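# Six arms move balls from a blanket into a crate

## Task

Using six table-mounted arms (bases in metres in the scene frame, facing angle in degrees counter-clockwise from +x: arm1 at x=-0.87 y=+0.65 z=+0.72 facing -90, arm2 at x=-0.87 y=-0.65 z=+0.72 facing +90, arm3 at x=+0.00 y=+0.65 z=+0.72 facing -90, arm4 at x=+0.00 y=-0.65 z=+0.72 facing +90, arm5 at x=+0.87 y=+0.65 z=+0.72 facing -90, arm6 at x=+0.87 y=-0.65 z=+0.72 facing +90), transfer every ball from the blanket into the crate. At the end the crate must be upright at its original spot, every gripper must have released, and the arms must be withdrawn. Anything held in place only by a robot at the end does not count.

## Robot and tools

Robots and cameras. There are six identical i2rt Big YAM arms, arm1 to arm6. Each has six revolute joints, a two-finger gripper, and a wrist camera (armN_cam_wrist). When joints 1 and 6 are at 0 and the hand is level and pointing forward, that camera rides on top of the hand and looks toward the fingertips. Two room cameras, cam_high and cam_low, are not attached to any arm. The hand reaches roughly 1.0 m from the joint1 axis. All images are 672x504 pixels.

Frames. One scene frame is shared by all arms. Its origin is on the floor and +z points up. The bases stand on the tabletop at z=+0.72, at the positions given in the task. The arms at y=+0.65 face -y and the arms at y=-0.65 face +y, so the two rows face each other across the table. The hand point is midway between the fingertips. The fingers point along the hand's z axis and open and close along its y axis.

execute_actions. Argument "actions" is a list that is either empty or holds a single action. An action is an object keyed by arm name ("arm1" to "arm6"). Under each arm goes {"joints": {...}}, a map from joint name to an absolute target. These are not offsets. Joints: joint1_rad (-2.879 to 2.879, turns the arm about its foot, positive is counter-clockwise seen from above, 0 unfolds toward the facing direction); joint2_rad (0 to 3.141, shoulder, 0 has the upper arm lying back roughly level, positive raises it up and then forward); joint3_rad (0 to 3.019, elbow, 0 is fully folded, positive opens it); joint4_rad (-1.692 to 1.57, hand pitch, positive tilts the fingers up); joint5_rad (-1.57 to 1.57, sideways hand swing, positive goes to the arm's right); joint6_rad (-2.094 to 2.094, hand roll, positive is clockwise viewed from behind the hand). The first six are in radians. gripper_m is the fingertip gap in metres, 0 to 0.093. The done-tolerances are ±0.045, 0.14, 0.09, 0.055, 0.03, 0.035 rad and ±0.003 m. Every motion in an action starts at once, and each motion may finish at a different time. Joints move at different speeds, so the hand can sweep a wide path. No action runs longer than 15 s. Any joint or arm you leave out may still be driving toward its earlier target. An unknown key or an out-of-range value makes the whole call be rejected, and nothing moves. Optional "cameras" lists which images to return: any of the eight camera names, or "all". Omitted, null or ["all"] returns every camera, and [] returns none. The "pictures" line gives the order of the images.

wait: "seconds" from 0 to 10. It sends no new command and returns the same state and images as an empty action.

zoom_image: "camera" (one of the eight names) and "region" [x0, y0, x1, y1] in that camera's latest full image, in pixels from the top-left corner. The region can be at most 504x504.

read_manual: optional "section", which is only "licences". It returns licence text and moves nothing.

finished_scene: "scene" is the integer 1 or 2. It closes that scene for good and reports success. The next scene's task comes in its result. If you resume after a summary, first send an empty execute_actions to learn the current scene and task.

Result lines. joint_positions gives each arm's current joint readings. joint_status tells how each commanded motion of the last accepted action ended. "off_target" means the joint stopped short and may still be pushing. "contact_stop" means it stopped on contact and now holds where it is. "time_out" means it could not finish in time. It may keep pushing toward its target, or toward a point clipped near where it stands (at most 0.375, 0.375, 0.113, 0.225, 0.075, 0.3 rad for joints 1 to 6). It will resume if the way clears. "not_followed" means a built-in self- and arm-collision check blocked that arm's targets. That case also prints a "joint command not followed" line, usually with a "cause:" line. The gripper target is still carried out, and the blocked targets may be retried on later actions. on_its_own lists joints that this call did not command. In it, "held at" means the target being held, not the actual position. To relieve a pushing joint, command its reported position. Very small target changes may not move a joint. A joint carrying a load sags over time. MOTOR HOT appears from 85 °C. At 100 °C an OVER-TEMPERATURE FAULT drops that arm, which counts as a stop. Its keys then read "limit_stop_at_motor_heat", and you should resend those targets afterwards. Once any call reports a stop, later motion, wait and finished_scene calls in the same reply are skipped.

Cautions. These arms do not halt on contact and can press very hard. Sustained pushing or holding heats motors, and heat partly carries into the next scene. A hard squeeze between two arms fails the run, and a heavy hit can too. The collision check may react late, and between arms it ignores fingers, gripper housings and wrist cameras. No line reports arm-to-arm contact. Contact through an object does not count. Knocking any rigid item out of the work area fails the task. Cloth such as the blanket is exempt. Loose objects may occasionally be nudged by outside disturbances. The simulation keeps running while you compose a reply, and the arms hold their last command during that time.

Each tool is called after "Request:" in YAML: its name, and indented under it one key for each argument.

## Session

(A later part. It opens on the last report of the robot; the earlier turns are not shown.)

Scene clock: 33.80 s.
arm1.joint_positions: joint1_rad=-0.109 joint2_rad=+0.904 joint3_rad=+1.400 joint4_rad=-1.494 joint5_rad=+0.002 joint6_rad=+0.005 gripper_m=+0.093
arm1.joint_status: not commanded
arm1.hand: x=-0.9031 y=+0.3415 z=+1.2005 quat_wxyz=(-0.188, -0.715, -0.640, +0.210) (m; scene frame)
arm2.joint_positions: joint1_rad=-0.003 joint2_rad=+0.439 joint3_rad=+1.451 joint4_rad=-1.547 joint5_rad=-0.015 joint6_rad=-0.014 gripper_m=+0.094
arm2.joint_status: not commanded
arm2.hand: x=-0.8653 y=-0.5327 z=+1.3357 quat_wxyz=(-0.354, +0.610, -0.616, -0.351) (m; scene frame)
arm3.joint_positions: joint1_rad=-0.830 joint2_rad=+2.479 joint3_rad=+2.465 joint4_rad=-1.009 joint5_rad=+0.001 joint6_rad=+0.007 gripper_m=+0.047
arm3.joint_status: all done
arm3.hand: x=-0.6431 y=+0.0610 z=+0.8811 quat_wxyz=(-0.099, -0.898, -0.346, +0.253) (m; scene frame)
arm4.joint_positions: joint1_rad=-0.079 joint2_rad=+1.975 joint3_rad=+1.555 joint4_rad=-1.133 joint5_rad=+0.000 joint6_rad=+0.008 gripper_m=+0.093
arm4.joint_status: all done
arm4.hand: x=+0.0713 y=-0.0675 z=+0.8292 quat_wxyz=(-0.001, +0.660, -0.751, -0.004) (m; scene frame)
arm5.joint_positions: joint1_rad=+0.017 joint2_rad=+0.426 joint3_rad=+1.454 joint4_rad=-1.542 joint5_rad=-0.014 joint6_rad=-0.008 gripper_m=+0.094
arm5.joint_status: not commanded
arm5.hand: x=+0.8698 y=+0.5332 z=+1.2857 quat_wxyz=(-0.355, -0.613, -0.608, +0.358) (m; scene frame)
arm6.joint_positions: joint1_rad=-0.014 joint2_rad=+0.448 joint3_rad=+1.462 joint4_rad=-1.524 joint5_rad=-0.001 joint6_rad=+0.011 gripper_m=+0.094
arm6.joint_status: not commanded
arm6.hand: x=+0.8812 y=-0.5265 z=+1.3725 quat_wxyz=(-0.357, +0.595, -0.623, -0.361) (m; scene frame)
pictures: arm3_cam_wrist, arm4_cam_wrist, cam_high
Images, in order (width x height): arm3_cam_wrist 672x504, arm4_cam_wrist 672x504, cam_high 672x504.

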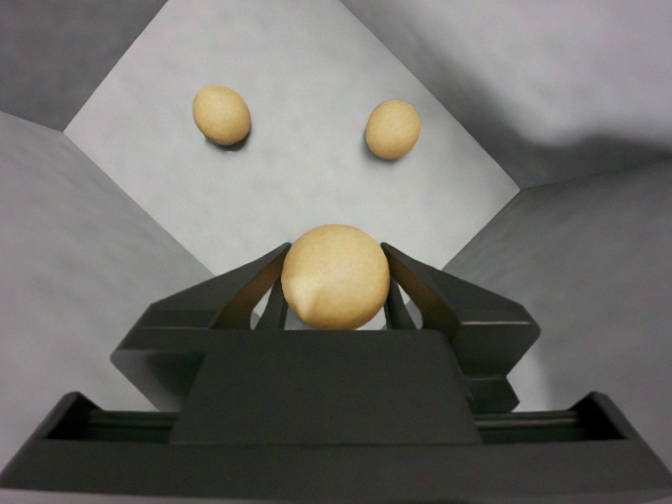

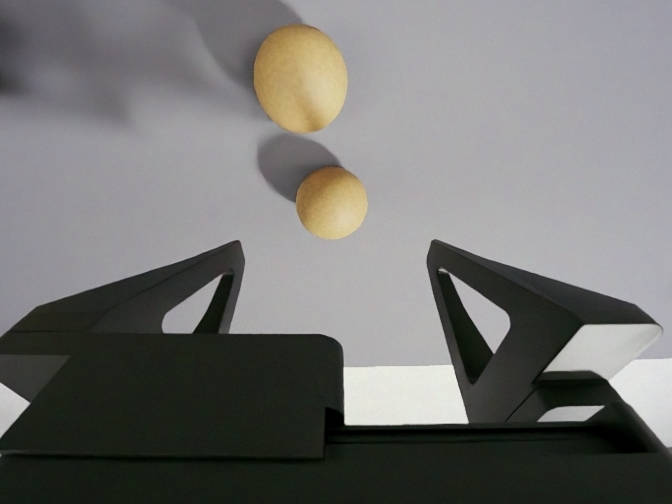

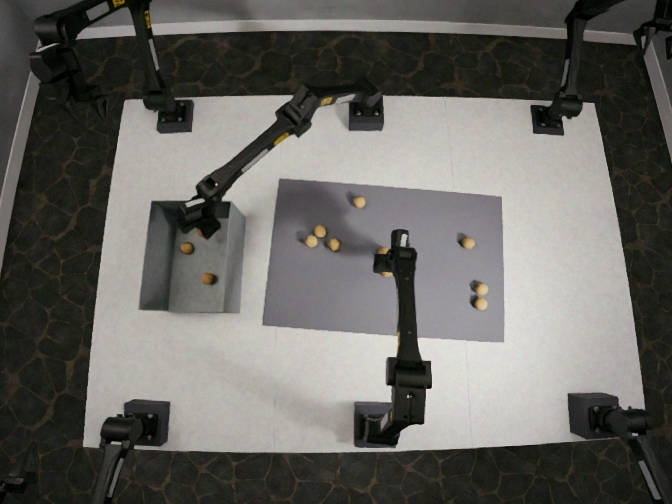

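Request:
execute_actions:
  actions:
    - {"arm4":{"joints":{"joint2_rad":2.065,"joint3_rad":1.435,"joint4_rad":-0.87}},"arm3":{"joints":{"gripper_m":0.075}}}
  cameras: ["arm4_cam_wrist"]

Scene clock: 35.47 s.
arm1.joint_positions: joint1_rad=-0.109 joint2_rad=+0.904 joint3_rad=+1.400 joint4_rad=-1.494 joint5_rad=+0.002 joint6_rad=+0.005 gripper_m=+0.093
arm1.joint_status: not commanded
arm1.hand: x=-0.9031 y=+0.3415 z=+1.2005 quat_wxyz=(-0.188, -0.715, -0.640, +0.210) (m; scene frame)
arm2.joint_positions: joint1_rad=-0.003 joint2_rad=+0.439 joint3_rad=+1.451 joint4_rad=-1.547 joint5_rad=-0.015 joint6_rad=-0.014 gripper_m=+0.094
arm2.joint_status: not commanded
arm2.hand: x=-0.8653 y=-0.5327 z=+1.3357 quat_wxyz=(-0.354, +0.610, -0.616, -0.351) (m; scene frame)
arm3.joint_positions: joint1_rad=-0.830 joint2_rad=+2.479 joint3_rad=+2.465 joint4_rad=-1.009 joint5_rad=+0.001 joint6_rad=+0.007 gripper_m=+0.075
arm3.joint_status: all done
arm3.hand: x=-0.6431 y=+0.0610 z=+0.8811 quat_wxyz=(-0.099, -0.898, -0.346, +0.253) (m; scene frame)
arm4.joint_positions: joint1_rad=-0.079 joint2_rad=+2.057 joint3_rad=+1.431 joint4_rad=-0.887 joint5_rad=+0.000 joint6_rad=+0.008 gripper_m=+0.093
arm4.joint_status: all done
arm4.hand: x=+0.0703 y=-0.0725 z=+0.7430 quat_wxyz=(-0.015, +0.660, -0.751, -0.017) (m; scene frame)
arm5.joint_positions: joint1_rad=+0.017 joint2_rad=+0.426 joint3_rad=+1.454 joint4_rad=-1.542 joint5_rad=-0.014 joint6_rad=-0.008 gripper_m=+0.094
arm5.joint_status: not commanded
arm5.hand: x=+0.8698 y=+0.5332 z=+1.2857 quat_wxyz=(-0.355, -0.613, -0.608, +0.358) (m; scene frame)
arm6.joint_positions: joint1_rad=-0.014 joint2_rad=+0.448 joint3_rad=+1.462 joint4_rad=-1.524 joint5_rad=-0.001 joint6_rad=+0.011 gripper_m=+0.094
arm6.joint_status: not commanded
arm6.hand: x=+0.8812 y=-0.5265 z=+1.3725 quat_wxyz=(-0.357, +0.595, -0.623, -0.361) (m; scene frame)
pictures: arm4_cam_wrist
Images, in order (width x height): arm4_cam_wrist 672x504.

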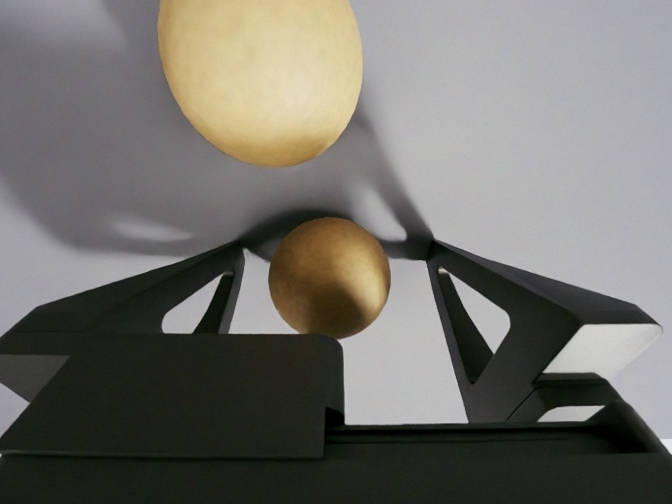

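Request:
execute_actions:
  actions:
    - {"arm4":{"joints":{"gripper_m":0.033}},"arm3":{"joints":{"joint2_rad":2.2,"gripper_m":0.093}}}
  cameras: []

Request:
execute_actions:
  actions:
    - {"arm4":{"joints":{"joint2_rad":1.5,"joint3_rad":1.5,"joint4_rad":-1.5}},"arm3":{"joints":{"joint2_rad":1.6,"joint3_rad":1.55,"joint4_rad":-1.5}}}
  cameras: []

Request:
execute_actions:
  actions:
    - {"arm4":{"joints":{"joint1_rad":0.9}},"arm3":{"joints":{"joint1_rad":-0.345,"joint6_rad":0.32}}}
  cameras: ["arm4_cam_wrist"]

Scene clock: 37.67 s.
arm1.joint_positions: joint1_rad=-0.109 joint2_rad=+0.904 joint3_rad=+1.400 joint4_rad=-1.494 joint5_rad=+0.002 joint6_rad=+0.005 gripper_m=+0.093
arm1.joint_status: not commanded
arm1.hand: x=-0.9031 y=+0.3415 z=+1.2005 quat_wxyz=(-0.188, -0.715, -0.640, +0.210) (m; scene frame)
arm2.joint_positions: joint1_rad=-0.003 joint2_rad=+0.439 joint3_rad=+1.451 joint4_rad=-1.547 joint5_rad=-0.015 joint6_rad=-0.014 gripper_m=+0.094
arm2.joint_status: not commanded
arm2.hand: x=-0.8653 y=-0.5327 z=+1.3357 quat_wxyz=(-0.354, +0.610, -0.616, -0.351) (m; scene frame)
arm3.joint_positions: joint1_rad=-0.830 joint2_rad=+2.204 joint3_rad=+2.485 joint4_rad=-1.009 joint5_rad=+0.001 joint6_rad=+0.007 gripper_m=+0.093
arm3.joint_status: all done
arm3.hand: x=-0.6274 y=+0.0753 z=+1.1236 quat_wxyz=(-0.149, -0.851, -0.328, +0.382) (m; scene frame)
arm4.joint_positions: joint1_rad=-0.079 joint2_rad=+2.057 joint3_rad=+1.431 joint4_rad=-0.887 joint5_rad=+0.000 joint6_rad=+0.008 gripper_m=+0.045
arm4.joint_status: gripper_m off_target (ended at +0.045, target +0.033)
arm4.hand: x=+0.0703 y=-0.0725 z=+0.7430 quat_wxyz=(-0.015, +0.660, -0.751, -0.017) (m; scene frame)
arm5.joint_positions: joint1_rad=+0.017 joint2_rad=+0.426 joint3_rad=+1.454 joint4_rad=-1.542 joint5_rad=-0.014 joint6_rad=-0.008 gripper_m=+0.094
arm5.joint_status: not commanded
arm5.hand: x=+0.8698 y=+0.5332 z=+1.2857 quat_wxyz=(-0.355, -0.613, -0.608, +0.358) (m; scene frame)
arm6.joint_positions: joint1_rad=-0.014 joint2_rad=+0.448 joint3_rad=+1.462 joint4_rad=-1.524 joint5_rad=-0.001 joint6_rad=+0.011 gripper_m=+0.094
arm6.joint_status: not commanded
arm6.hand: x=+0.8812 y=-0.5265 z=+1.3725 quat_wxyz=(-0.357, +0.595, -0.623, -0.361) (m; scene frame)
pictures: none
No camera images: the call's "cameras" was empty. Leave "cameras" out to get every camera's image.

Scene clock: 39.47 s.
arm1.joint_positions: joint1_rad=-0.109 joint2_rad=+0.904 joint3_rad=+1.400 joint4_rad=-1.494 joint5_rad=+0.002 joint6_rad=+0.005 gripper_m=+0.093
arm1.joint_status: not commanded
arm1.hand: x=-0.9031 y=+0.3415 z=+1.2005 quat_wxyz=(-0.188, -0.715, -0.640, +0.210) (m; scene frame)
arm2.joint_positions: joint1_rad=-0.003 joint2_rad=+0.439 joint3_rad=+1.451 joint4_rad=-1.547 joint5_rad=-0.015 joint6_rad=-0.014 gripper_m=+0.094
arm2.joint_status: not commanded
arm2.hand: x=-0.8653 y=-0.5327 z=+1.3357 quat_wxyz=(-0.354, +0.610, -0.616, -0.351) (m; scene frame)
arm3.joint_positions: joint1_rad=-0.830 joint2_rad=+1.605 joint3_rad=+1.543 joint4_rad=-1.485 joint5_rad=+0.001 joint6_rad=+0.007 gripper_m=+0.093
arm3.joint_status: all done
arm3.hand: x=-0.3611 y=+0.3196 z=+1.0229 quat_wxyz=(-0.004, -0.933, -0.360, +0.012) (m; scene frame)
arm4.joint_positions: joint1_rad=-0.079 joint2_rad=+1.482 joint3_rad=+1.486 joint4_rad=-1.483 joint5_rad=+0.000 joint6_rad=+0.008 gripper_m=+0.045
arm4.joint_status: all done
arm4.hand: x=+0.0576 y=-0.1900 z=+1.0512 quat_wxyz=(-0.029, +0.660, -0.750, -0.029) (m; scene frame)
arm5.joint_positions: joint1_rad=+0.017 joint2_rad=+0.426 joint3_rad=+1.454 joint4_rad=-1.542 joint5_rad=-0.014 joint6_rad=-0.008 gripper_m=+0.094
arm5.joint_status: not commanded
arm5.hand: x=+0.8698 y=+0.5332 z=+1.2857 quat_wxyz=(-0.355, -0.613, -0.608, +0.358) (m; scene frame)
arm6.joint_positions: joint1_rad=-0.014 joint2_rad=+0.448 joint3_rad=+1.462 joint4_rad=-1.524 joint5_rad=-0.001 joint6_rad=+0.011 gripper_m=+0.094
arm6.joint_status: not commanded
arm6.hand: x=+0.8812 y=-0.5265 z=+1.3725 quat_wxyz=(-0.357, +0.595, -0.623, -0.361) (m; scene frame)
pictures: none
No camera images: the call's "cameras" was empty. Leave "cameras" out to get every camera's image.

Scene clock: 40.97 s.
arm1.joint_positions: joint1_rad=-0.109 joint2_rad=+0.904 joint3_rad=+1.400 joint4_rad=-1.494 joint5_rad=+0.002 joint6_rad=+0.005 gripper_m=+0.093
arm1.joint_status: not commanded
arm1.hand: x=-0.9031 y=+0.3415 z=+1.2005 quat_wxyz=(-0.188, -0.715, -0.640, +0.210) (m; scene frame)
arm2.joint_positions: joint1_rad=-0.003 joint2_rad=+0.439 joint3_rad=+1.451 joint4_rad=-1.547 joint5_rad=-0.015 joint6_rad=-0.014 gripper_m=+0.094
arm2.joint_status: not commanded
arm2.hand: x=-0.8653 y=-0.5327 z=+1.3357 quat_wxyz=(-0.354, +0.610, -0.616, -0.351) (m; scene frame)
arm3.joint_positions: joint1_rad=-0.334 joint2_rad=+1.605 joint3_rad=+1.543 joint4_rad=-1.485 joint5_rad=-0.002 joint6_rad=+0.309 gripper_m=+0.093
arm3.joint_status: all done
arm3.hand: x=-0.1598 y=+0.1873 z=+1.0228 quat_wxyz=(-0.009, -0.894, -0.448, +0.009) (m; scene frame)
arm4.joint_positions: joint1_rad=+0.902 joint2_rad=+1.482 joint3_rad=+1.486 joint4_rad=-1.483 joint5_rad=+0.000 joint6_rad=+0.008 gripper_m=+0.045
arm4.joint_status: all done
arm4.hand: x=-0.3473 y=-0.3466 z=+1.0553 quat_wxyz=(-0.010, +0.935, -0.351, -0.044) (m; scene frame)
arm5.joint_positions: joint1_rad=+0.017 joint2_rad=+0.426 joint3_rad=+1.454 joint4_rad=-1.542 joint5_rad=-0.014 joint6_rad=-0.008 gripper_m=+0.094
arm5.joint_status: not commanded
arm5.hand: x=+0.8698 y=+0.5332 z=+1.2857 quat_wxyz=(-0.355, -0.613, -0.608, +0.358) (m; scene frame)
arm6.joint_positions: joint1_rad=-0.014 joint2_rad=+0.448 joint3_rad=+1.462 joint4_rad=-1.524 joint5_rad=-0.001 joint6_rad=+0.011 gripper_m=+0.094
arm6.joint_status: not commanded
arm6.hand: x=+0.8812 y=-0.5265 z=+1.3725 quat_wxyz=(-0.357, +0.595, -0.623, -0.361) (m; scene frame)
pictures: arm4_cam_wrist
Images, in order (width x height): arm4_cam_wrist 672x504.

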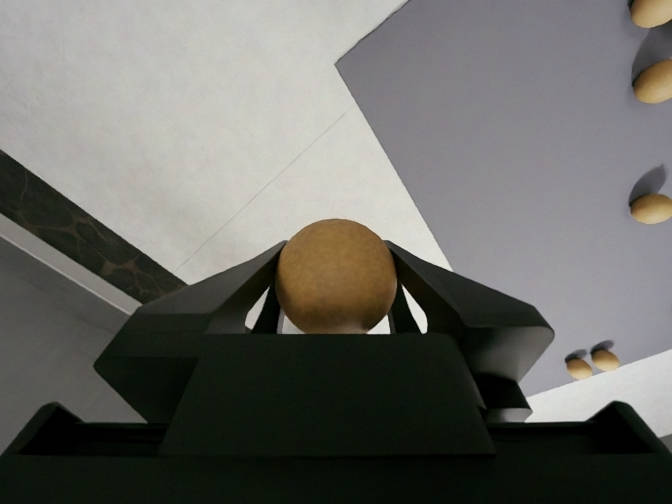

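Request:
execute_actions:
  actions:
    - {"arm4":{"joints":{"joint2_rad":2.2,"joint3_rad":2.46,"joint4_rad":-0.994}},"arm3":{"joints":{"joint1_rad":-0.355,"joint2_rad":1.95,"joint3_rad":1.51,"joint4_rad":-1.05}}}
  cameras: ["arm3_cam_wrist"]

Request:
execute_actions:
  actions:
    - {"arm4":{"joints":{"joint1_rad":0.94,"joint2_rad":2.5,"joint3_rad":2.49}}}
  cameras: ["arm4_cam_wrist"]

Scene clock: 43.53 s.
arm1.joint_positions: joint1_rad=-0.109 joint2_rad=+0.904 joint3_rad=+1.400 joint4_rad=-1.494 joint5_rad=+0.002 joint6_rad=+0.005 gripper_m=+0.093
arm1.joint_status: not commanded
arm1.hand: x=-0.9031 y=+0.3415 z=+1.2005 quat_wxyz=(-0.188, -0.715, -0.640, +0.210) (m; scene frame)
arm2.joint_positions: joint1_rad=-0.003 joint2_rad=+0.439 joint3_rad=+1.451 joint4_rad=-1.547 joint5_rad=-0.015 joint6_rad=-0.014 gripper_m=+0.094
arm2.joint_status: not commanded
arm2.hand: x=-0.8653 y=-0.5327 z=+1.3357 quat_wxyz=(-0.354, +0.610, -0.616, -0.351) (m; scene frame)
arm3.joint_positions: joint1_rad=-0.345 joint2_rad=+1.947 joint3_rad=+1.497 joint4_rad=-1.068 joint5_rad=-0.002 joint6_rad=+0.309 gripper_m=+0.093
arm3.joint_status: all done
arm3.hand: x=-0.1954 y=+0.1030 z=+0.8314 quat_wxyz=(-0.019, -0.896, -0.443, +0.019) (m; scene frame)
arm4.joint_positions: joint1_rad=+0.902 joint2_rad=+2.194 joint3_rad=+2.419 joint4_rad=-1.013 joint5_rad=+0.000 joint6_rad=+0.008 gripper_m=+0.045
arm4.joint_status: all done
arm4.hand: x=-0.6376 y=-0.0964 z=+1.0936 quat_wxyz=(-0.126, +0.865, -0.327, -0.360) (m; scene frame)
arm5.joint_positions: joint1_rad=+0.017 joint2_rad=+0.426 joint3_rad=+1.454 joint4_rad=-1.542 joint5_rad=-0.014 joint6_rad=-0.008 gripper_m=+0.094
arm5.joint_status: not commanded
arm5.hand: x=+0.8698 y=+0.5332 z=+1.2857 quat_wxyz=(-0.355, -0.613, -0.608, +0.358) (m; scene frame)
arm6.joint_positions: joint1_rad=-0.014 joint2_rad=+0.448 joint3_rad=+1.462 joint4_rad=-1.524 joint5_rad=-0.001 joint6_rad=+0.011 gripper_m=+0.094
arm6.joint_status: not commanded
arm6.hand: x=+0.8812 y=-0.5265 z=+1.3725 quat_wxyz=(-0.357, +0.595, -0.623, -0.361) (m; scene frame)
pictures: arm3_cam_wrist
Images, in order (width x height): arm3_cam_wrist 672x504.

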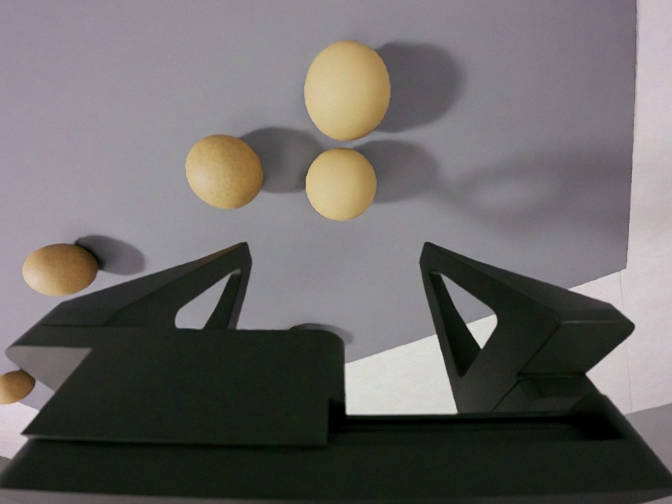

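Scene clock: 44.90 s.
arm1.joint_positions: joint1_rad=-0.109 joint2_rad=+0.904 joint3_rad=+1.400 joint4_rad=-1.494 joint5_rad=+0.002 joint6_rad=+0.005 gripper_m=+0.093
arm1.joint_status: not commanded
arm1.hand: x=-0.9031 y=+0.3415 z=+1.2005 quat_wxyz=(-0.188, -0.715, -0.640, +0.210) (m; scene frame)
arm2.joint_positions: joint1_rad=-0.003 joint2_rad=+0.439 joint3_rad=+1.451 joint4_rad=-1.547 joint5_rad=-0.015 joint6_rad=-0.014 gripper_m=+0.094
arm2.joint_status: not commanded
arm2.hand: x=-0.8653 y=-0.5327 z=+1.3357 quat_wxyz=(-0.354, +0.610, -0.616, -0.351) (m; scene frame)
arm3.joint_positions: joint1_rad=-0.345 joint2_rad=+1.947 joint3_rad=+1.497 joint4_rad=-1.068 joint5_rad=-0.002 joint6_rad=+0.309 gripper_m=+0.093
arm3.joint_status: not commanded
arm3.hand: x=-0.1954 y=+0.1030 z=+0.8314 quat_wxyz=(-0.019, -0.896, -0.443, +0.019) (m; scene frame)
arm4.joint_positions: joint1_rad=+0.939 joint2_rad=+2.518 joint3_rad=+2.463 joint4_rad=-1.007 joint5_rad=+0.000 joint6_rad=+0.008 gripper_m=+0.045
arm4.joint_status: all done
arm4.hand: x=-0.6798 y=-0.1066 z=+0.8456 quat_wxyz=(-0.076, +0.912, -0.324, -0.239) (m; scene frame)
arm5.joint_positions: joint1_rad=+0.017 joint2_rad=+0.426 joint3_rad=+1.454 joint4_rad=-1.542 joint5_rad=-0.014 joint6_rad=-0.008 gripper_m=+0.094
arm5.joint_status: not commanded
arm5.hand: x=+0.8698 y=+0.5332 z=+1.2857 quat_wxyz=(-0.355, -0.613, -0.608, +0.358) (m; scene frame)
arm6.joint_positions: joint1_rad=-0.014 joint2_rad=+0.448 joint3_rad=+1.462 joint4_rad=-1.524 joint5_rad=-0.001 joint6_rad=+0.011 gripper_m=+0.094
arm6.joint_status: not commanded
arm6.hand: x=+0.8812 y=-0.5265 z=+1.3725 quat_wxyz=(-0.357, +0.595, -0.623, -0.361) (m; scene frame)
pictures: arm4_cam_wrist
Images, in order (width x height): arm4_cam_wrist 672x504.

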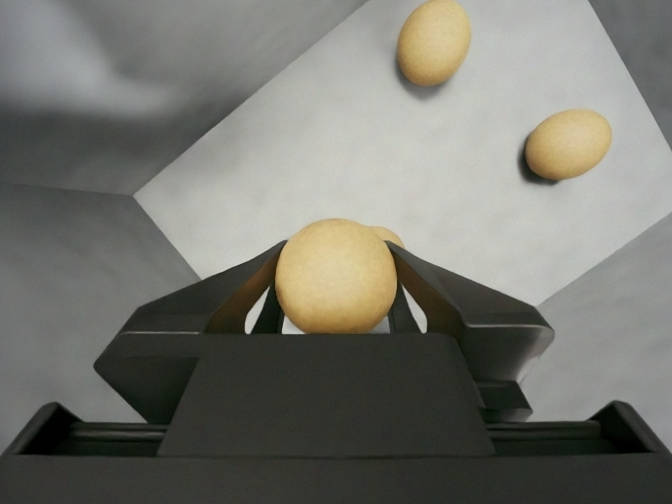

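Request:
execute_actions:
  actions:
    - {"arm4":{"joints":{"gripper_m":0.075}},"arm3":{"joints":{"joint1_rad":-0.366,"joint6_rad":-0.1,"gripper_m":0.075}}}
  cameras: []

Request:
execute_actions:
  actions:
    - {"arm4":{"joints":{"joint2_rad":2.2,"gripper_m":0.093}},"arm3":{"joints":{"joint2_rad":2.09,"joint3_rad":1.455,"joint4_rad":-0.855}}}
  cameras: ["arm3_cam_wrist"]

Scene clock: 47.40 s.
arm1.joint_positions: joint1_rad=-0.109 joint2_rad=+0.904 joint3_rad=+1.400 joint4_rad=-1.494 joint5_rad=+0.002 joint6_rad=+0.005 gripper_m=+0.093
arm1.joint_status: not commanded
arm1.hand: x=-0.9031 y=+0.3415 z=+1.2005 quat_wxyz=(-0.188, -0.715, -0.640, +0.210) (m; scene frame)
arm2.joint_positions: joint1_rad=-0.003 joint2_rad=+0.439 joint3_rad=+1.451 joint4_rad=-1.547 joint5_rad=-0.015 joint6_rad=-0.014 gripper_m=+0.094
arm2.joint_status: not commanded
arm2.hand: x=-0.8653 y=-0.5327 z=+1.3357 quat_wxyz=(-0.354, +0.610, -0.616, -0.351) (m; scene frame)
arm3.joint_positions: joint1_rad=-0.356 joint2_rad=+1.947 joint3_rad=+1.497 joint4_rad=-1.068 joint5_rad=-0.002 joint6_rad=-0.088 gripper_m=+0.075
arm3.joint_status: all done
arm3.hand: x=-0.2019 y=+0.1054 z=+0.8314 quat_wxyz=(-0.015, -0.794, -0.607, +0.022) (m; scene frame)
arm4.joint_positions: joint1_rad=+0.939 joint2_rad=+2.518 joint3_rad=+2.463 joint4_rad=-1.007 joint5_rad=+0.000 joint6_rad=+0.008 gripper_m=+0.075
arm4.joint_status: all done
arm4.hand: x=-0.6798 y=-0.1066 z=+0.8456 quat_wxyz=(-0.076, +0.912, -0.324, -0.239) (m; scene frame)
arm5.joint_positions: joint1_rad=+0.017 joint2_rad=+0.426 joint3_rad=+1.454 joint4_rad=-1.542 joint5_rad=-0.014 joint6_rad=-0.008 gripper_m=+0.094
arm5.joint_status: not commanded
arm5.hand: x=+0.8698 y=+0.5332 z=+1.2857 quat_wxyz=(-0.355, -0.613, -0.608, +0.358) (m; scene frame)
arm6.joint_positions: joint1_rad=-0.014 joint2_rad=+0.448 joint3_rad=+1.462 joint4_rad=-1.524 joint5_rad=-0.001 joint6_rad=+0.011 gripper_m=+0.094
arm6.joint_status: not commanded
arm6.hand: x=+0.8812 y=-0.5265 z=+1.3725 quat_wxyz=(-0.357, +0.595, -0.623, -0.361) (m; scene frame)
pictures: none
No camera images: the call's "cameras" was empty. Leave "cameras" out to get every camera's image.

Scene clock: 49.00 s.
arm1.joint_positions: joint1_rad=-0.109 joint2_rad=+0.904 joint3_rad=+1.400 joint4_rad=-1.494 joint5_rad=+0.002 joint6_rad=+0.005 gripper_m=+0.093
arm1.joint_status: not commanded
arm1.hand: x=-0.9031 y=+0.3415 z=+1.2005 quat_wxyz=(-0.188, -0.715, -0.640, +0.210) (m; scene frame)
arm2.joint_positions: joint1_rad=-0.003 joint2_rad=+0.439 joint3_rad=+1.451 joint4_rad=-1.547 joint5_rad=-0.015 joint6_rad=-0.014 gripper_m=+0.094
arm2.joint_status: not commanded
arm2.hand: x=-0.8653 y=-0.5327 z=+1.3357 quat_wxyz=(-0.354, +0.610, -0.616, -0.351) (m; scene frame)
arm3.joint_positions: joint1_rad=-0.357 joint2_rad=+2.075 joint3_rad=+1.461 joint4_rad=-0.872 joint5_rad=+0.001 joint6_rad=-0.090 gripper_m=+0.075
arm3.joint_status: all done
arm3.hand: x=-0.2086 y=+0.0906 z=+0.7496 quat_wxyz=(-0.022, -0.794, -0.607, +0.036) (m; scene frame)
arm4.joint_positions: joint1_rad=+0.939 joint2_rad=+2.175 joint3_rad=+2.487 joint4_rad=-1.007 joint5_rad=+0.000 joint6_rad=+0.008 gripper_m=+0.093
arm4.joint_status: all done
arm4.hand: x=-0.6583 y=-0.1190 z=+1.1481 quat_wxyz=(-0.133, +0.853, -0.305, -0.402) (m; scene frame)
arm5.joint_positions: joint1_rad=+0.017 joint2_rad=+0.426 joint3_rad=+1.454 joint4_rad=-1.542 joint5_rad=-0.014 joint6_rad=-0.008 gripper_m=+0.094
arm5.joint_status: not commanded
arm5.hand: x=+0.8698 y=+0.5332 z=+1.2857 quat_wxyz=(-0.355, -0.613, -0.608, +0.358) (m; scene frame)
arm6.joint_positions: joint1_rad=-0.014 joint2_rad=+0.448 joint3_rad=+1.462 joint4_rad=-1.524 joint5_rad=-0.001 joint6_rad=+0.011 gripper_m=+0.094
arm6.joint_status: not commanded
arm6.hand: x=+0.8812 y=-0.5265 z=+1.3725 quat_wxyz=(-0.357, +0.595, -0.623, -0.361) (m; scene frame)
pictures: arm3_cam_wrist
Images, in order (width x height): arm3_cam_wrist 672x504.

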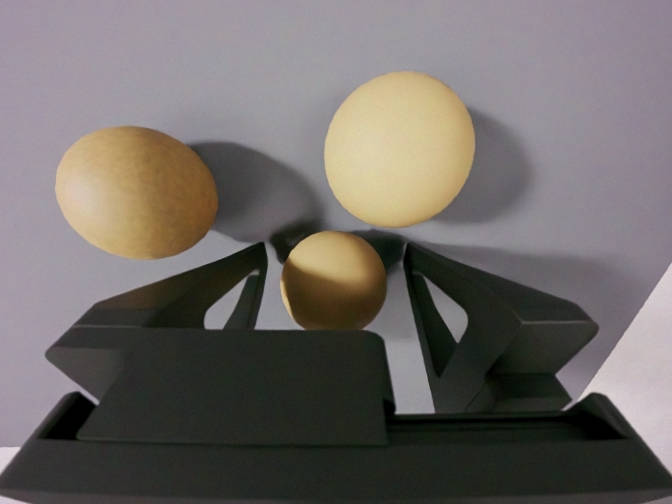

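Request:
execute_actions:
  actions:
    - {"arm4":{"joints":{"joint2_rad":1.6,"joint3_rad":1.55,"joint4_rad":-1.5}},"arm3":{"joints":{"joint2_rad":2.1,"gripper_m":0.033}}}
  cameras: ["arm3_cam_wrist"]

Request:
execute_actions:
  actions:
    - {"arm4":{"joints":{"joint1_rad":-0.753,"joint6_rad":-0.8}},"arm3":{"joints":{"joint2_rad":1.4,"joint3_rad":1.4,"joint4_rad":-1.5,"joint6_rad":0}}}
  cameras: []

Request:
execute_actions:
  actions:
    - {"arm4":{"joints":{"joint2_rad":2.02,"joint3_rad":1.68,"joint4_rad":-1.15}},"arm3":{"joints":{"joint1_rad":-0.81}}}
  cameras: ["arm4_cam_wrist","arm3_cam_wrist"]

Scene clock: 51.40 s.
arm1.joint_positions: joint1_rad=-0.109 joint2_rad=+0.904 joint3_rad=+1.400 joint4_rad=-1.494 joint5_rad=+0.002 joint6_rad=+0.005 gripper_m=+0.093
arm1.joint_status: not commanded
arm1.hand: x=-0.9031 y=+0.3415 z=+1.2005 quat_wxyz=(-0.188, -0.715, -0.640, +0.210) (m; scene frame)
arm2.joint_positions: joint1_rad=-0.003 joint2_rad=+0.439 joint3_rad=+1.451 joint4_rad=-1.547 joint5_rad=-0.015 joint6_rad=-0.014 gripper_m=+0.094
arm2.joint_status: not commanded
arm2.hand: x=-0.8653 y=-0.5327 z=+1.3357 quat_wxyz=(-0.354, +0.610, -0.616, -0.351) (m; scene frame)
arm3.joint_positions: joint1_rad=-0.357 joint2_rad=+2.077 joint3_rad=+1.461 joint4_rad=-0.872 joint5_rad=+0.001 joint6_rad=-0.090 gripper_m=+0.047
arm3.joint_status: gripper_m off_target (ended at +0.047, target +0.033); the others done
arm3.hand: x=-0.2085 y=+0.0908 z=+0.7487 quat_wxyz=(-0.022, -0.794, -0.607, +0.036) (m; scene frame)
arm4.joint_positions: joint1_rad=+0.939 joint2_rad=+1.598 joint3_rad=+1.545 joint4_rad=-1.486 joint5_rad=+0.000 joint6_rad=+0.008 gripper_m=+0.093
arm4.joint_status: all done
arm4.hand: x=-0.3808 y=-0.3421 z=+1.0260 quat_wxyz=(+0.001, +0.943, -0.334, -0.016) (m; scene frame)
arm5.joint_positions: joint1_rad=+0.017 joint2_rad=+0.426 joint3_rad=+1.454 joint4_rad=-1.542 joint5_rad=-0.014 joint6_rad=-0.008 gripper_m=+0.094
arm5.joint_status: not commanded
arm5.hand: x=+0.8698 y=+0.5332 z=+1.2857 quat_wxyz=(-0.355, -0.613, -0.608, +0.358) (m; scene frame)
arm6.joint_positions: joint1_rad=-0.014 joint2_rad=+0.448 joint3_rad=+1.462 joint4_rad=-1.524 joint5_rad=-0.001 joint6_rad=+0.011 gripper_m=+0.094
arm6.joint_status: not commanded
arm6.hand: x=+0.8812 y=-0.5265 z=+1.3725 quat_wxyz=(-0.357, +0.595, -0.623, -0.361) (m; scene frame)
pictures: arm3_cam_wrist
Images, in order (width x height): arm3_cam_wrist 672x504.

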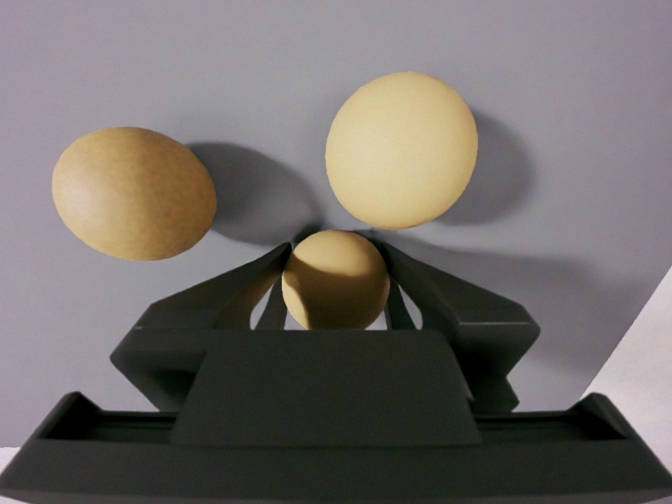

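Scene clock: 53.30 s.
arm1.joint_positions: joint1_rad=-0.109 joint2_rad=+0.904 joint3_rad=+1.400 joint4_rad=-1.494 joint5_rad=+0.002 joint6_rad=+0.005 gripper_m=+0.093
arm1.joint_status: not commanded
arm1.hand: x=-0.9031 y=+0.3415 z=+1.2005 quat_wxyz=(-0.188, -0.715, -0.640, +0.210) (m; scene frame)
arm2.joint_positions: joint1_rad=-0.003 joint2_rad=+0.439 joint3_rad=+1.451 joint4_rad=-1.547 joint5_rad=-0.015 joint6_rad=-0.014 gripper_m=+0.094
arm2.joint_status: not commanded
arm2.hand: x=-0.8653 y=-0.5327 z=+1.3357 quat_wxyz=(-0.354, +0.610, -0.616, -0.351) (m; scene frame)
arm3.joint_positions: joint1_rad=-0.357 joint2_rad=+1.399 joint3_rad=+1.389 joint4_rad=-1.484 joint5_rad=+0.001 joint6_rad=-0.011 gripper_m=+0.047
arm3.joint_status: all done
arm3.hand: x=-0.1482 y=+0.2524 z=+1.0516 quat_wxyz=(-0.021, -0.817, -0.575, +0.033) (m; scene frame)
arm4.joint_positions: joint1_rad=-0.759 joint2_rad=+1.598 joint3_rad=+1.545 joint4_rad=-1.486 joint5_rad=+0.000 joint6_rad=-0.790 gripper_m=+0.093
arm4.joint_status: all done
arm4.hand: x=+0.3530 y=-0.3071 z=+1.0209 quat_wxyz=(-0.010, +0.703, -0.711, +0.002) (m; scene frame)
arm5.joint_positions: joint1_rad=+0.017 joint2_rad=+0.426 joint3_rad=+1.454 joint4_rad=-1.542 joint5_rad=-0.014 joint6_rad=-0.008 gripper_m=+0.094
arm5.joint_status: not commanded
arm5.hand: x=+0.8698 y=+0.5332 z=+1.2857 quat_wxyz=(-0.355, -0.613, -0.608, +0.358) (m; scene frame)
arm6.joint_positions: joint1_rad=-0.014 joint2_rad=+0.448 joint3_rad=+1.462 joint4_rad=-1.524 joint5_rad=-0.001 joint6_rad=+0.011 gripper_m=+0.094
arm6.joint_status: not commanded
arm6.hand: x=+0.8812 y=-0.5265 z=+1.3725 quat_wxyz=(-0.357, +0.595, -0.623, -0.361) (m; scene frame)
pictures: none
No camera images: the call's "cameras" was empty. Leave "cameras" out to get every camera's image.

Scene clock: 54.57 s.
arm1.joint_positions: joint1_rad=-0.109 joint2_rad=+0.904 joint3_rad=+1.400 joint4_rad=-1.494 joint5_rad=+0.002 joint6_rad=+0.005 gripper_m=+0.093
arm1.joint_status: not commanded
arm1.hand: x=-0.9031 y=+0.3415 z=+1.2005 quat_wxyz=(-0.188, -0.715, -0.640, +0.210) (m; scene frame)
arm2.joint_positions: joint1_rad=-0.003 joint2_rad=+0.439 joint3_rad=+1.451 joint4_rad=-1.547 joint5_rad=-0.015 joint6_rad=-0.014 gripper_m=+0.094
arm2.joint_status: not commanded
arm2.hand: x=-0.8653 y=-0.5327 z=+1.3357 quat_wxyz=(-0.354, +0.610, -0.616, -0.351) (m; scene frame)
arm3.joint_positions: joint1_rad=-0.815 joint2_rad=+1.399 joint3_rad=+1.389 joint4_rad=-1.484 joint5_rad=+0.001 joint6_rad=-0.010 gripper_m=+0.047
arm3.joint_status: all done
arm3.hand: x=-0.3087 y=+0.3589 z=+1.0517 quat_wxyz=(-0.014, -0.927, -0.374, +0.037) (m; scene frame)
arm4.joint_positions: joint1_rad=-0.759 joint2_rad=+2.036 joint3_rad=+1.664 joint4_rad=-1.167 joint5_rad=+0.000 joint6_rad=-0.791 gripper_m=+0.093
arm4.joint_status: all done
arm4.hand: x=+0.4427 y=-0.2208 z=+0.8323 quat_wxyz=(-0.010, +0.704, -0.710, +0.002) (m; scene frame)
arm5.joint_positions: joint1_rad=+0.017 joint2_rad=+0.426 joint3_rad=+1.454 joint4_rad=-1.542 joint5_rad=-0.014 joint6_rad=-0.008 gripper_m=+0.094
arm5.joint_status: not commanded
arm5.hand: x=+0.8698 y=+0.5332 z=+1.2857 quat_wxyz=(-0.355, -0.613, -0.608, +0.358) (m; scene frame)
arm6.joint_positions: joint1_rad=-0.014 joint2_rad=+0.448 joint3_rad=+1.462 joint4_rad=-1.524 joint5_rad=-0.001 joint6_rad=+0.011 gripper_m=+0.094
arm6.joint_status: not commanded
arm6.hand: x=+0.8812 y=-0.5265 z=+1.3725 quat_wxyz=(-0.357, +0.595, -0.623, -0.361) (m; scene frame)
pictures: arm3_cam_wrist, arm4_cam_wrist
Images, in order (width x height): arm3_cam_wrist 672x504, arm4_cam_wrist 672x504.

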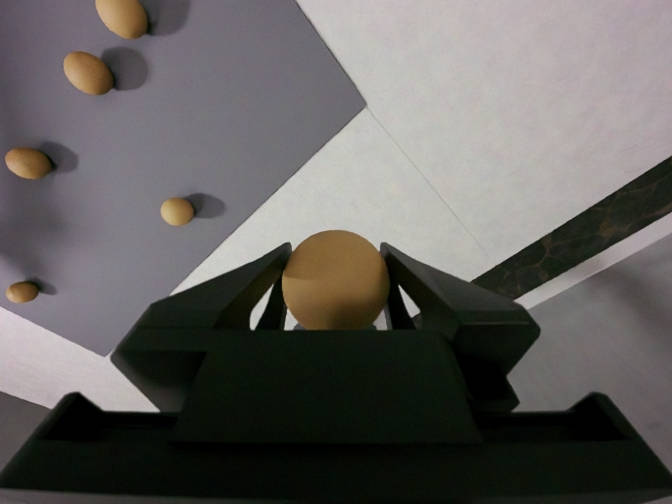

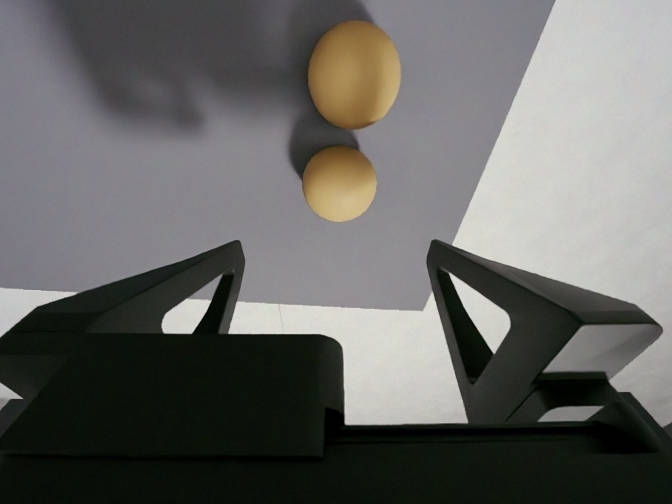

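Request:
execute_actions:
  actions:
    - {"arm4":{"joints":{"joint1_rad":-0.738,"joint2_rad":2.165,"joint3_rad":1.61,"joint4_rad":-0.945}},"arm3":{"joints":{"joint2_rad":2.2,"joint3_rad":2.46,"joint4_rad":-0.994}}}
  cameras: ["arm4_cam_wrist"]

Scene clock: 56.73 s.
arm1.joint_positions: joint1_rad=-0.109 joint2_rad=+0.904 joint3_rad=+1.400 joint4_rad=-1.494 joint5_rad=+0.002 joint6_rad=+0.005 gripper_m=+0.093
arm1.joint_status: not commanded
arm1.hand: x=-0.9031 y=+0.3415 z=+1.2005 quat_wxyz=(-0.188, -0.715, -0.640, +0.210) (m; scene frame)
arm2.joint_positions: joint1_rad=-0.003 joint2_rad=+0.439 joint3_rad=+1.451 joint4_rad=-1.547 joint5_rad=-0.015 joint6_rad=-0.014 gripper_m=+0.094
arm2.joint_status: not commanded
arm2.hand: x=-0.8653 y=-0.5327 z=+1.3357 quat_wxyz=(-0.354, +0.610, -0.616, -0.351) (m; scene frame)
arm3.joint_positions: joint1_rad=-0.815 joint2_rad=+2.188 joint3_rad=+2.415 joint4_rad=-1.016 joint5_rad=+0.001 joint6_rad=-0.010 gripper_m=+0.047
arm3.joint_status: all done
arm3.hand: x=-0.6117 y=+0.0723 z=+1.0972 quat_wxyz=(-0.139, -0.857, -0.346, +0.355) (m; scene frame)
arm4.joint_positions: joint1_rad=-0.746 joint2_rad=+2.151 joint3_rad=+1.610 joint4_rad=-0.962 joint5_rad=-0.002 joint6_rad=-0.791 gripper_m=+0.093
arm4.joint_status: all done
arm4.hand: x=+0.4464 y=-0.2057 z=+0.7463 quat_wxyz=(-0.028, +0.708, -0.705, +0.001) (m; scene frame)
arm5.joint_positions: joint1_rad=+0.017 joint2_rad=+0.426 joint3_rad=+1.454 joint4_rad=-1.542 joint5_rad=-0.014 joint6_rad=-0.008 gripper_m=+0.094
arm5.joint_status: not commanded
arm5.hand: x=+0.8698 y=+0.5332 z=+1.2857 quat_wxyz=(-0.355, -0.613, -0.608, +0.358) (m; scene frame)
arm6.joint_positions: joint1_rad=-0.014 joint2_rad=+0.448 joint3_rad=+1.462 joint4_rad=-1.524 joint5_rad=-0.001 joint6_rad=+0.011 gripper_m=+0.094
arm6.joint_status: not commanded
arm6.hand: x=+0.8812 y=-0.5265 z=+1.3725 quat_wxyz=(-0.357, +0.595, -0.623, -0.361) (m; scene frame)
pictures: arm4_cam_wrist
Images, in order (width x height): arm4_cam_wrist 672x504.

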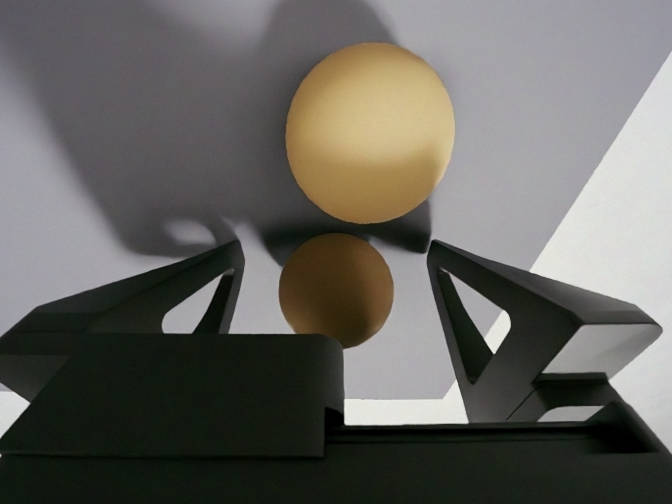

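Request:
execute_actions:
  actions:
    - {"arm4":{"joints":{"gripper_m":0.033}},"arm3":{"joints":{"joint1_rad":-0.8,"joint2_rad":2.5,"joint3_rad":2.49}}}
  cameras: ["arm4_cam_wrist","arm3_cam_wrist"]

Request:
execute_actions:
  actions:
    - {"arm4":{"joints":{"joint2_rad":1.5,"joint3_rad":1.5,"joint4_rad":-1.5,"joint6_rad":0}},"arm3":{"joints":{"gripper_m":0.075}}}
  cameras: []

Request:
execute_actions:
  actions:
    - {"arm4":{"joints":{"joint1_rad":0.9}},"arm3":{"joints":{"joint2_rad":2.2,"gripper_m":0.093}}}
  cameras: ["arm4_cam_wrist"]

Request:
execute_actions:
  actions:
    - {"arm3":{"joints":{"joint2_rad":1.6,"joint3_rad":1.55,"joint4_rad":-1.5}}}
  cameras: ["cam_high"]

Scene clock: 59.17 s.
arm1.joint_positions: joint1_rad=-0.109 joint2_rad=+0.904 joint3_rad=+1.400 joint4_rad=-1.494 joint5_rad=+0.002 joint6_rad=+0.005 gripper_m=+0.093
arm1.joint_status: not commanded
arm1.hand: x=-0.9031 y=+0.3415 z=+1.2005 quat_wxyz=(-0.188, -0.715, -0.640, +0.210) (m; scene frame)
arm2.joint_positions: joint1_rad=-0.003 joint2_rad=+0.439 joint3_rad=+1.451 joint4_rad=-1.547 joint5_rad=-0.015 joint6_rad=-0.014 gripper_m=+0.094
arm2.joint_status: not commanded
arm2.hand: x=-0.8653 y=-0.5327 z=+1.3357 quat_wxyz=(-0.354, +0.610, -0.616, -0.351) (m; scene frame)
arm3.joint_positions: joint1_rad=-0.812 joint2_rad=+2.487 joint3_rad=+2.464 joint4_rad=-1.008 joint5_rad=+0.001 joint6_rad=-0.010 gripper_m=+0.047
arm3.joint_status: all done
arm3.hand: x=-0.6322 y=+0.0498 z=+0.8733 quat_wxyz=(-0.097, -0.893, -0.362, +0.249) (m; scene frame)
arm4.joint_positions: joint1_rad=-0.746 joint2_rad=+2.151 joint3_rad=+1.610 joint4_rad=-0.962 joint5_rad=-0.002 joint6_rad=-0.792 gripper_m=+0.046
arm4.joint_status: gripper_m off_target (ended at +0.046, target +0.033)
arm4.hand: x=+0.4464 y=-0.2057 z=+0.7463 quat_wxyz=(-0.028, +0.708, -0.705, +0.001) (m; scene frame)
arm5.joint_positions: joint1_rad=+0.017 joint2_rad=+0.426 joint3_rad=+1.454 joint4_rad=-1.542 joint5_rad=-0.014 joint6_rad=-0.008 gripper_m=+0.094
arm5.joint_status: not commanded
arm5.hand: x=+0.8698 y=+0.5332 z=+1.2857 quat_wxyz=(-0.355, -0.613, -0.608, +0.358) (m; scene frame)
arm6.joint_positions: joint1_rad=-0.014 joint2_rad=+0.448 joint3_rad=+1.462 joint4_rad=-1.524 joint5_rad=-0.001 joint6_rad=+0.011 gripper_m=+0.094
arm6.joint_status: not commanded
arm6.hand: x=+0.8812 y=-0.5265 z=+1.3725 quat_wxyz=(-0.357, +0.595, -0.623, -0.361) (m; scene frame)
pictures: arm3_cam_wrist, arm4_cam_wrist
Images, in order (width x height): arm3_cam_wrist 672x504, arm4_cam_wrist 672x504.

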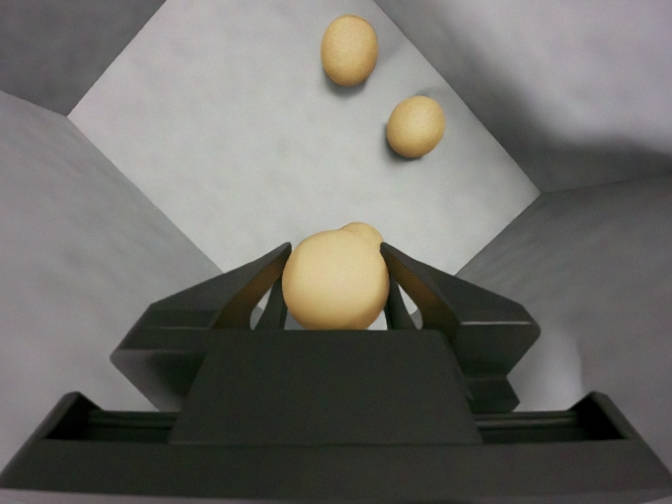

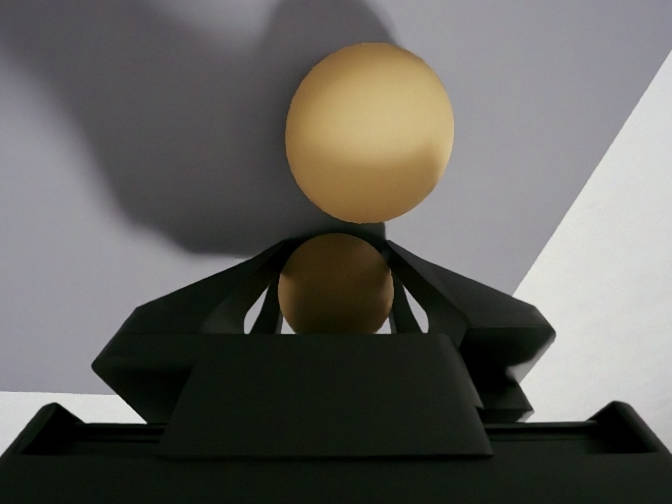

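Scene clock: 60.90 s.
arm1.joint_positions: joint1_rad=-0.109 joint2_rad=+0.904 joint3_rad=+1.400 joint4_rad=-1.494 joint5_rad=+0.002 joint6_rad=+0.005 gripper_m=+0.093
arm1.joint_status: not commanded
arm1.hand: x=-0.9031 y=+0.3415 z=+1.2005 quat_wxyz=(-0.188, -0.715, -0.640, +0.210) (m; scene frame)
arm2.joint_positions: joint1_rad=-0.003 joint2_rad=+0.439 joint3_rad=+1.451 joint4_rad=-1.547 joint5_rad=-0.015 joint6_rad=-0.014 gripper_m=+0.094
arm2.joint_status: not commanded
arm2.hand: x=-0.8653 y=-0.5327 z=+1.3357 quat_wxyz=(-0.354, +0.610, -0.616, -0.351) (m; scene frame)
arm3.joint_positions: joint1_rad=-0.812 joint2_rad=+2.487 joint3_rad=+2.464 joint4_rad=-1.008 joint5_rad=+0.001 joint6_rad=-0.010 gripper_m=+0.075
arm3.joint_status: all done
arm3.hand: x=-0.6322 y=+0.0498 z=+0.8733 quat_wxyz=(-0.097, -0.893, -0.362, +0.249) (m; scene frame)
arm4.joint_positions: joint1_rad=-0.746 joint2_rad=+1.482 joint3_rad=+1.483 joint4_rad=-1.485 joint5_rad=-0.002 joint6_rad=-0.010 gripper_m=+0.046
arm4.joint_status: all done
arm4.hand: x=+0.3273 y=-0.3231 z=+1.0494 quat_wxyz=(-0.035, +0.386, -0.922, -0.014) (m; scene frame)
arm5.joint_positions: joint1_rad=+0.017 joint2_rad=+0.426 joint3_rad=+1.454 joint4_rad=-1.542 joint5_rad=-0.014 joint6_rad=-0.008 gripper_m=+0.094
arm5.joint_status: not commanded
arm5.hand: x=+0.8698 y=+0.5332 z=+1.2857 quat_wxyz=(-0.355, -0.613, -0.608, +0.358) (m; scene frame)
arm6.joint_positions: joint1_rad=-0.014 joint2_rad=+0.448 joint3_rad=+1.462 joint4_rad=-1.524 joint5_rad=-0.001 joint6_rad=+0.011 gripper_m=+0.094
arm6.joint_status: not commanded
arm6.hand: x=+0.8812 y=-0.5265 z=+1.3725 quat_wxyz=(-0.357, +0.595, -0.623, -0.361) (m; scene frame)
pictures: none
No camera images: the call's "cameras" was empty. Leave "cameras" out to get every camera's image.

Scene clock: 62.77 s.
arm1.joint_positions: joint1_rad=-0.109 joint2_rad=+0.904 joint3_rad=+1.400 joint4_rad=-1.494 joint5_rad=+0.002 joint6_rad=+0.005 gripper_m=+0.093
arm1.joint_status: not commanded
arm1.hand: x=-0.9031 y=+0.3415 z=+1.2005 quat_wxyz=(-0.188, -0.715, -0.640, +0.210) (m; scene frame)
arm2.joint_positions: joint1_rad=-0.003 joint2_rad=+0.439 joint3_rad=+1.451 joint4_rad=-1.547 joint5_rad=-0.015 joint6_rad=-0.014 gripper_m=+0.094
arm2.joint_status: not commanded
arm2.hand: x=-0.8653 y=-0.5327 z=+1.3357 quat_wxyz=(-0.354, +0.610, -0.616, -0.351) (m; scene frame)
arm3.joint_positions: joint1_rad=-0.812 joint2_rad=+2.205 joint3_rad=+2.486 joint4_rad=-1.008 joint5_rad=+0.001 joint6_rad=-0.010 gripper_m=+0.093
arm3.joint_status: all done
arm3.hand: x=-0.6173 y=+0.0639 z=+1.1239 quat_wxyz=(-0.150, -0.845, -0.342, +0.382) (m; scene frame)
arm4.joint_positions: joint1_rad=+0.904 joint2_rad=+1.489 joint3_rad=+1.483 joint4_rad=-1.485 joint5_rad=-0.001 joint6_rad=-0.008 gripper_m=+0.046
arm4.joint_status: all done
arm4.hand: x=-0.3479 y=-0.3477 z=+1.0510 quat_wxyz=(-0.008, +0.939, -0.343, -0.039) (m; scene frame)
arm5.joint_positions: joint1_rad=+0.017 joint2_rad=+0.426 joint3_rad=+1.454 joint4_rad=-1.542 joint5_rad=-0.014 joint6_rad=-0.008 gripper_m=+0.094
arm5.joint_status: not commanded
arm5.hand: x=+0.8698 y=+0.5332 z=+1.2857 quat_wxyz=(-0.355, -0.613, -0.608, +0.358) (m; scene frame)
arm6.joint_positions: joint1_rad=-0.014 joint2_rad=+0.448 joint3_rad=+1.462 joint4_rad=-1.524 joint5_rad=-0.001 joint6_rad=+0.011 gripper_m=+0.094
arm6.joint_status: not commanded
arm6.hand: x=+0.8812 y=-0.5265 z=+1.3725 quat_wxyz=(-0.357, +0.595, -0.623, -0.361) (m; scene frame)
pictures: arm4_cam_wrist
Images, in order (width x height): arm4_cam_wrist 672x504.

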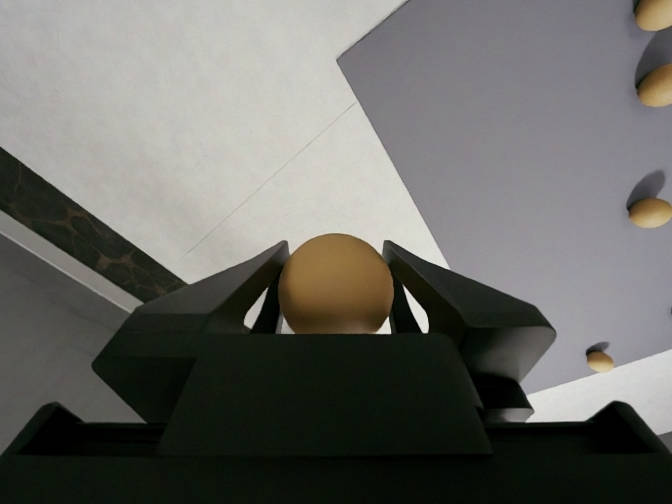

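Scene clock: 64.57 s.
arm1.joint_positions: joint1_rad=-0.109 joint2_rad=+0.904 joint3_rad=+1.400 joint4_rad=-1.494 joint5_rad=+0.002 joint6_rad=+0.005 gripper_m=+0.093
arm1.joint_status: not commanded
arm1.hand: x=-0.9031 y=+0.3415 z=+1.2005 quat_wxyz=(-0.188, -0.715, -0.640, +0.210) (m; scene frame)
arm2.joint_positions: joint1_rad=-0.003 joint2_rad=+0.439 joint3_rad=+1.451 joint4_rad=-1.547 joint5_rad=-0.015 joint6_rad=-0.014 gripper_m=+0.094
arm2.joint_status: not commanded
arm2.hand: x=-0.8653 y=-0.5327 z=+1.3357 quat_wxyz=(-0.354, +0.610, -0.616, -0.351) (m; scene frame)
arm3.joint_positions: joint1_rad=-0.812 joint2_rad=+1.605 joint3_rad=+1.543 joint4_rad=-1.484 joint5_rad=+0.001 joint6_rad=-0.010 gripper_m=+0.093
arm3.joint_status: all done
arm3.hand: x=-0.3552 y=+0.3131 z=+1.0229 quat_wxyz=(-0.004, -0.927, -0.375, +0.013) (m; scene frame)
arm4.joint_positions: joint1_rad=+0.904 joint2_rad=+1.489 joint3_rad=+1.483 joint4_rad=-1.485 joint5_rad=-0.001 joint6_rad=-0.008 gripper_m=+0.046
arm4.joint_status: not commanded
arm4.hand: x=-0.3479 y=-0.3477 z=+1.0510 quat_wxyz=(-0.008, +0.939, -0.343, -0.039) (m; scene frame)
arm5.joint_positions: joint1_rad=+0.017 joint2_rad=+0.426 joint3_rad=+1.454 joint4_rad=-1.542 joint5_rad=-0.014 joint6_rad=-0.008 gripper_m=+0.094
arm5.joint_status: not commanded
arm5.hand: x=+0.8698 y=+0.5332 z=+1.2857 quat_wxyz=(-0.355, -0.613, -0.608, +0.358) (m; scene frame)
arm6.joint_positions: joint1_rad=-0.014 joint2_rad=+0.448 joint3_rad=+1.462 joint4_rad=-1.524 joint5_rad=-0.001 joint6_rad=+0.011 gripper_m=+0.094
arm6.joint_status: not commanded
arm6.hand: x=+0.8812 y=-0.5265 z=+1.3725 quat_wxyz=(-0.357, +0.595, -0.623, -0.361) (m; scene frame)
pictures: cam_high
Images, in order (width x height): cam_high 672x504.

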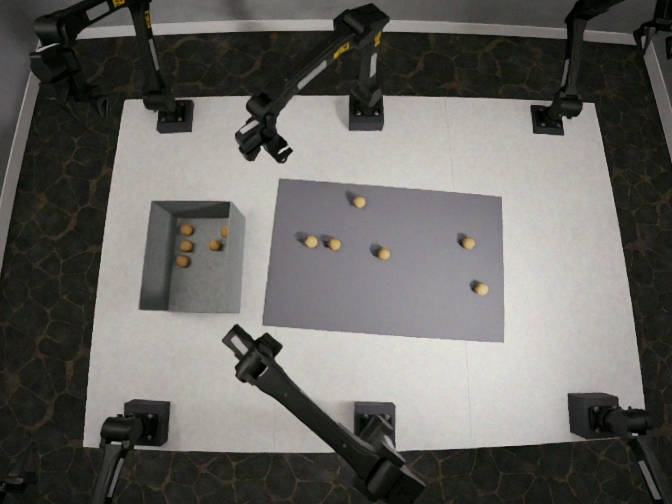

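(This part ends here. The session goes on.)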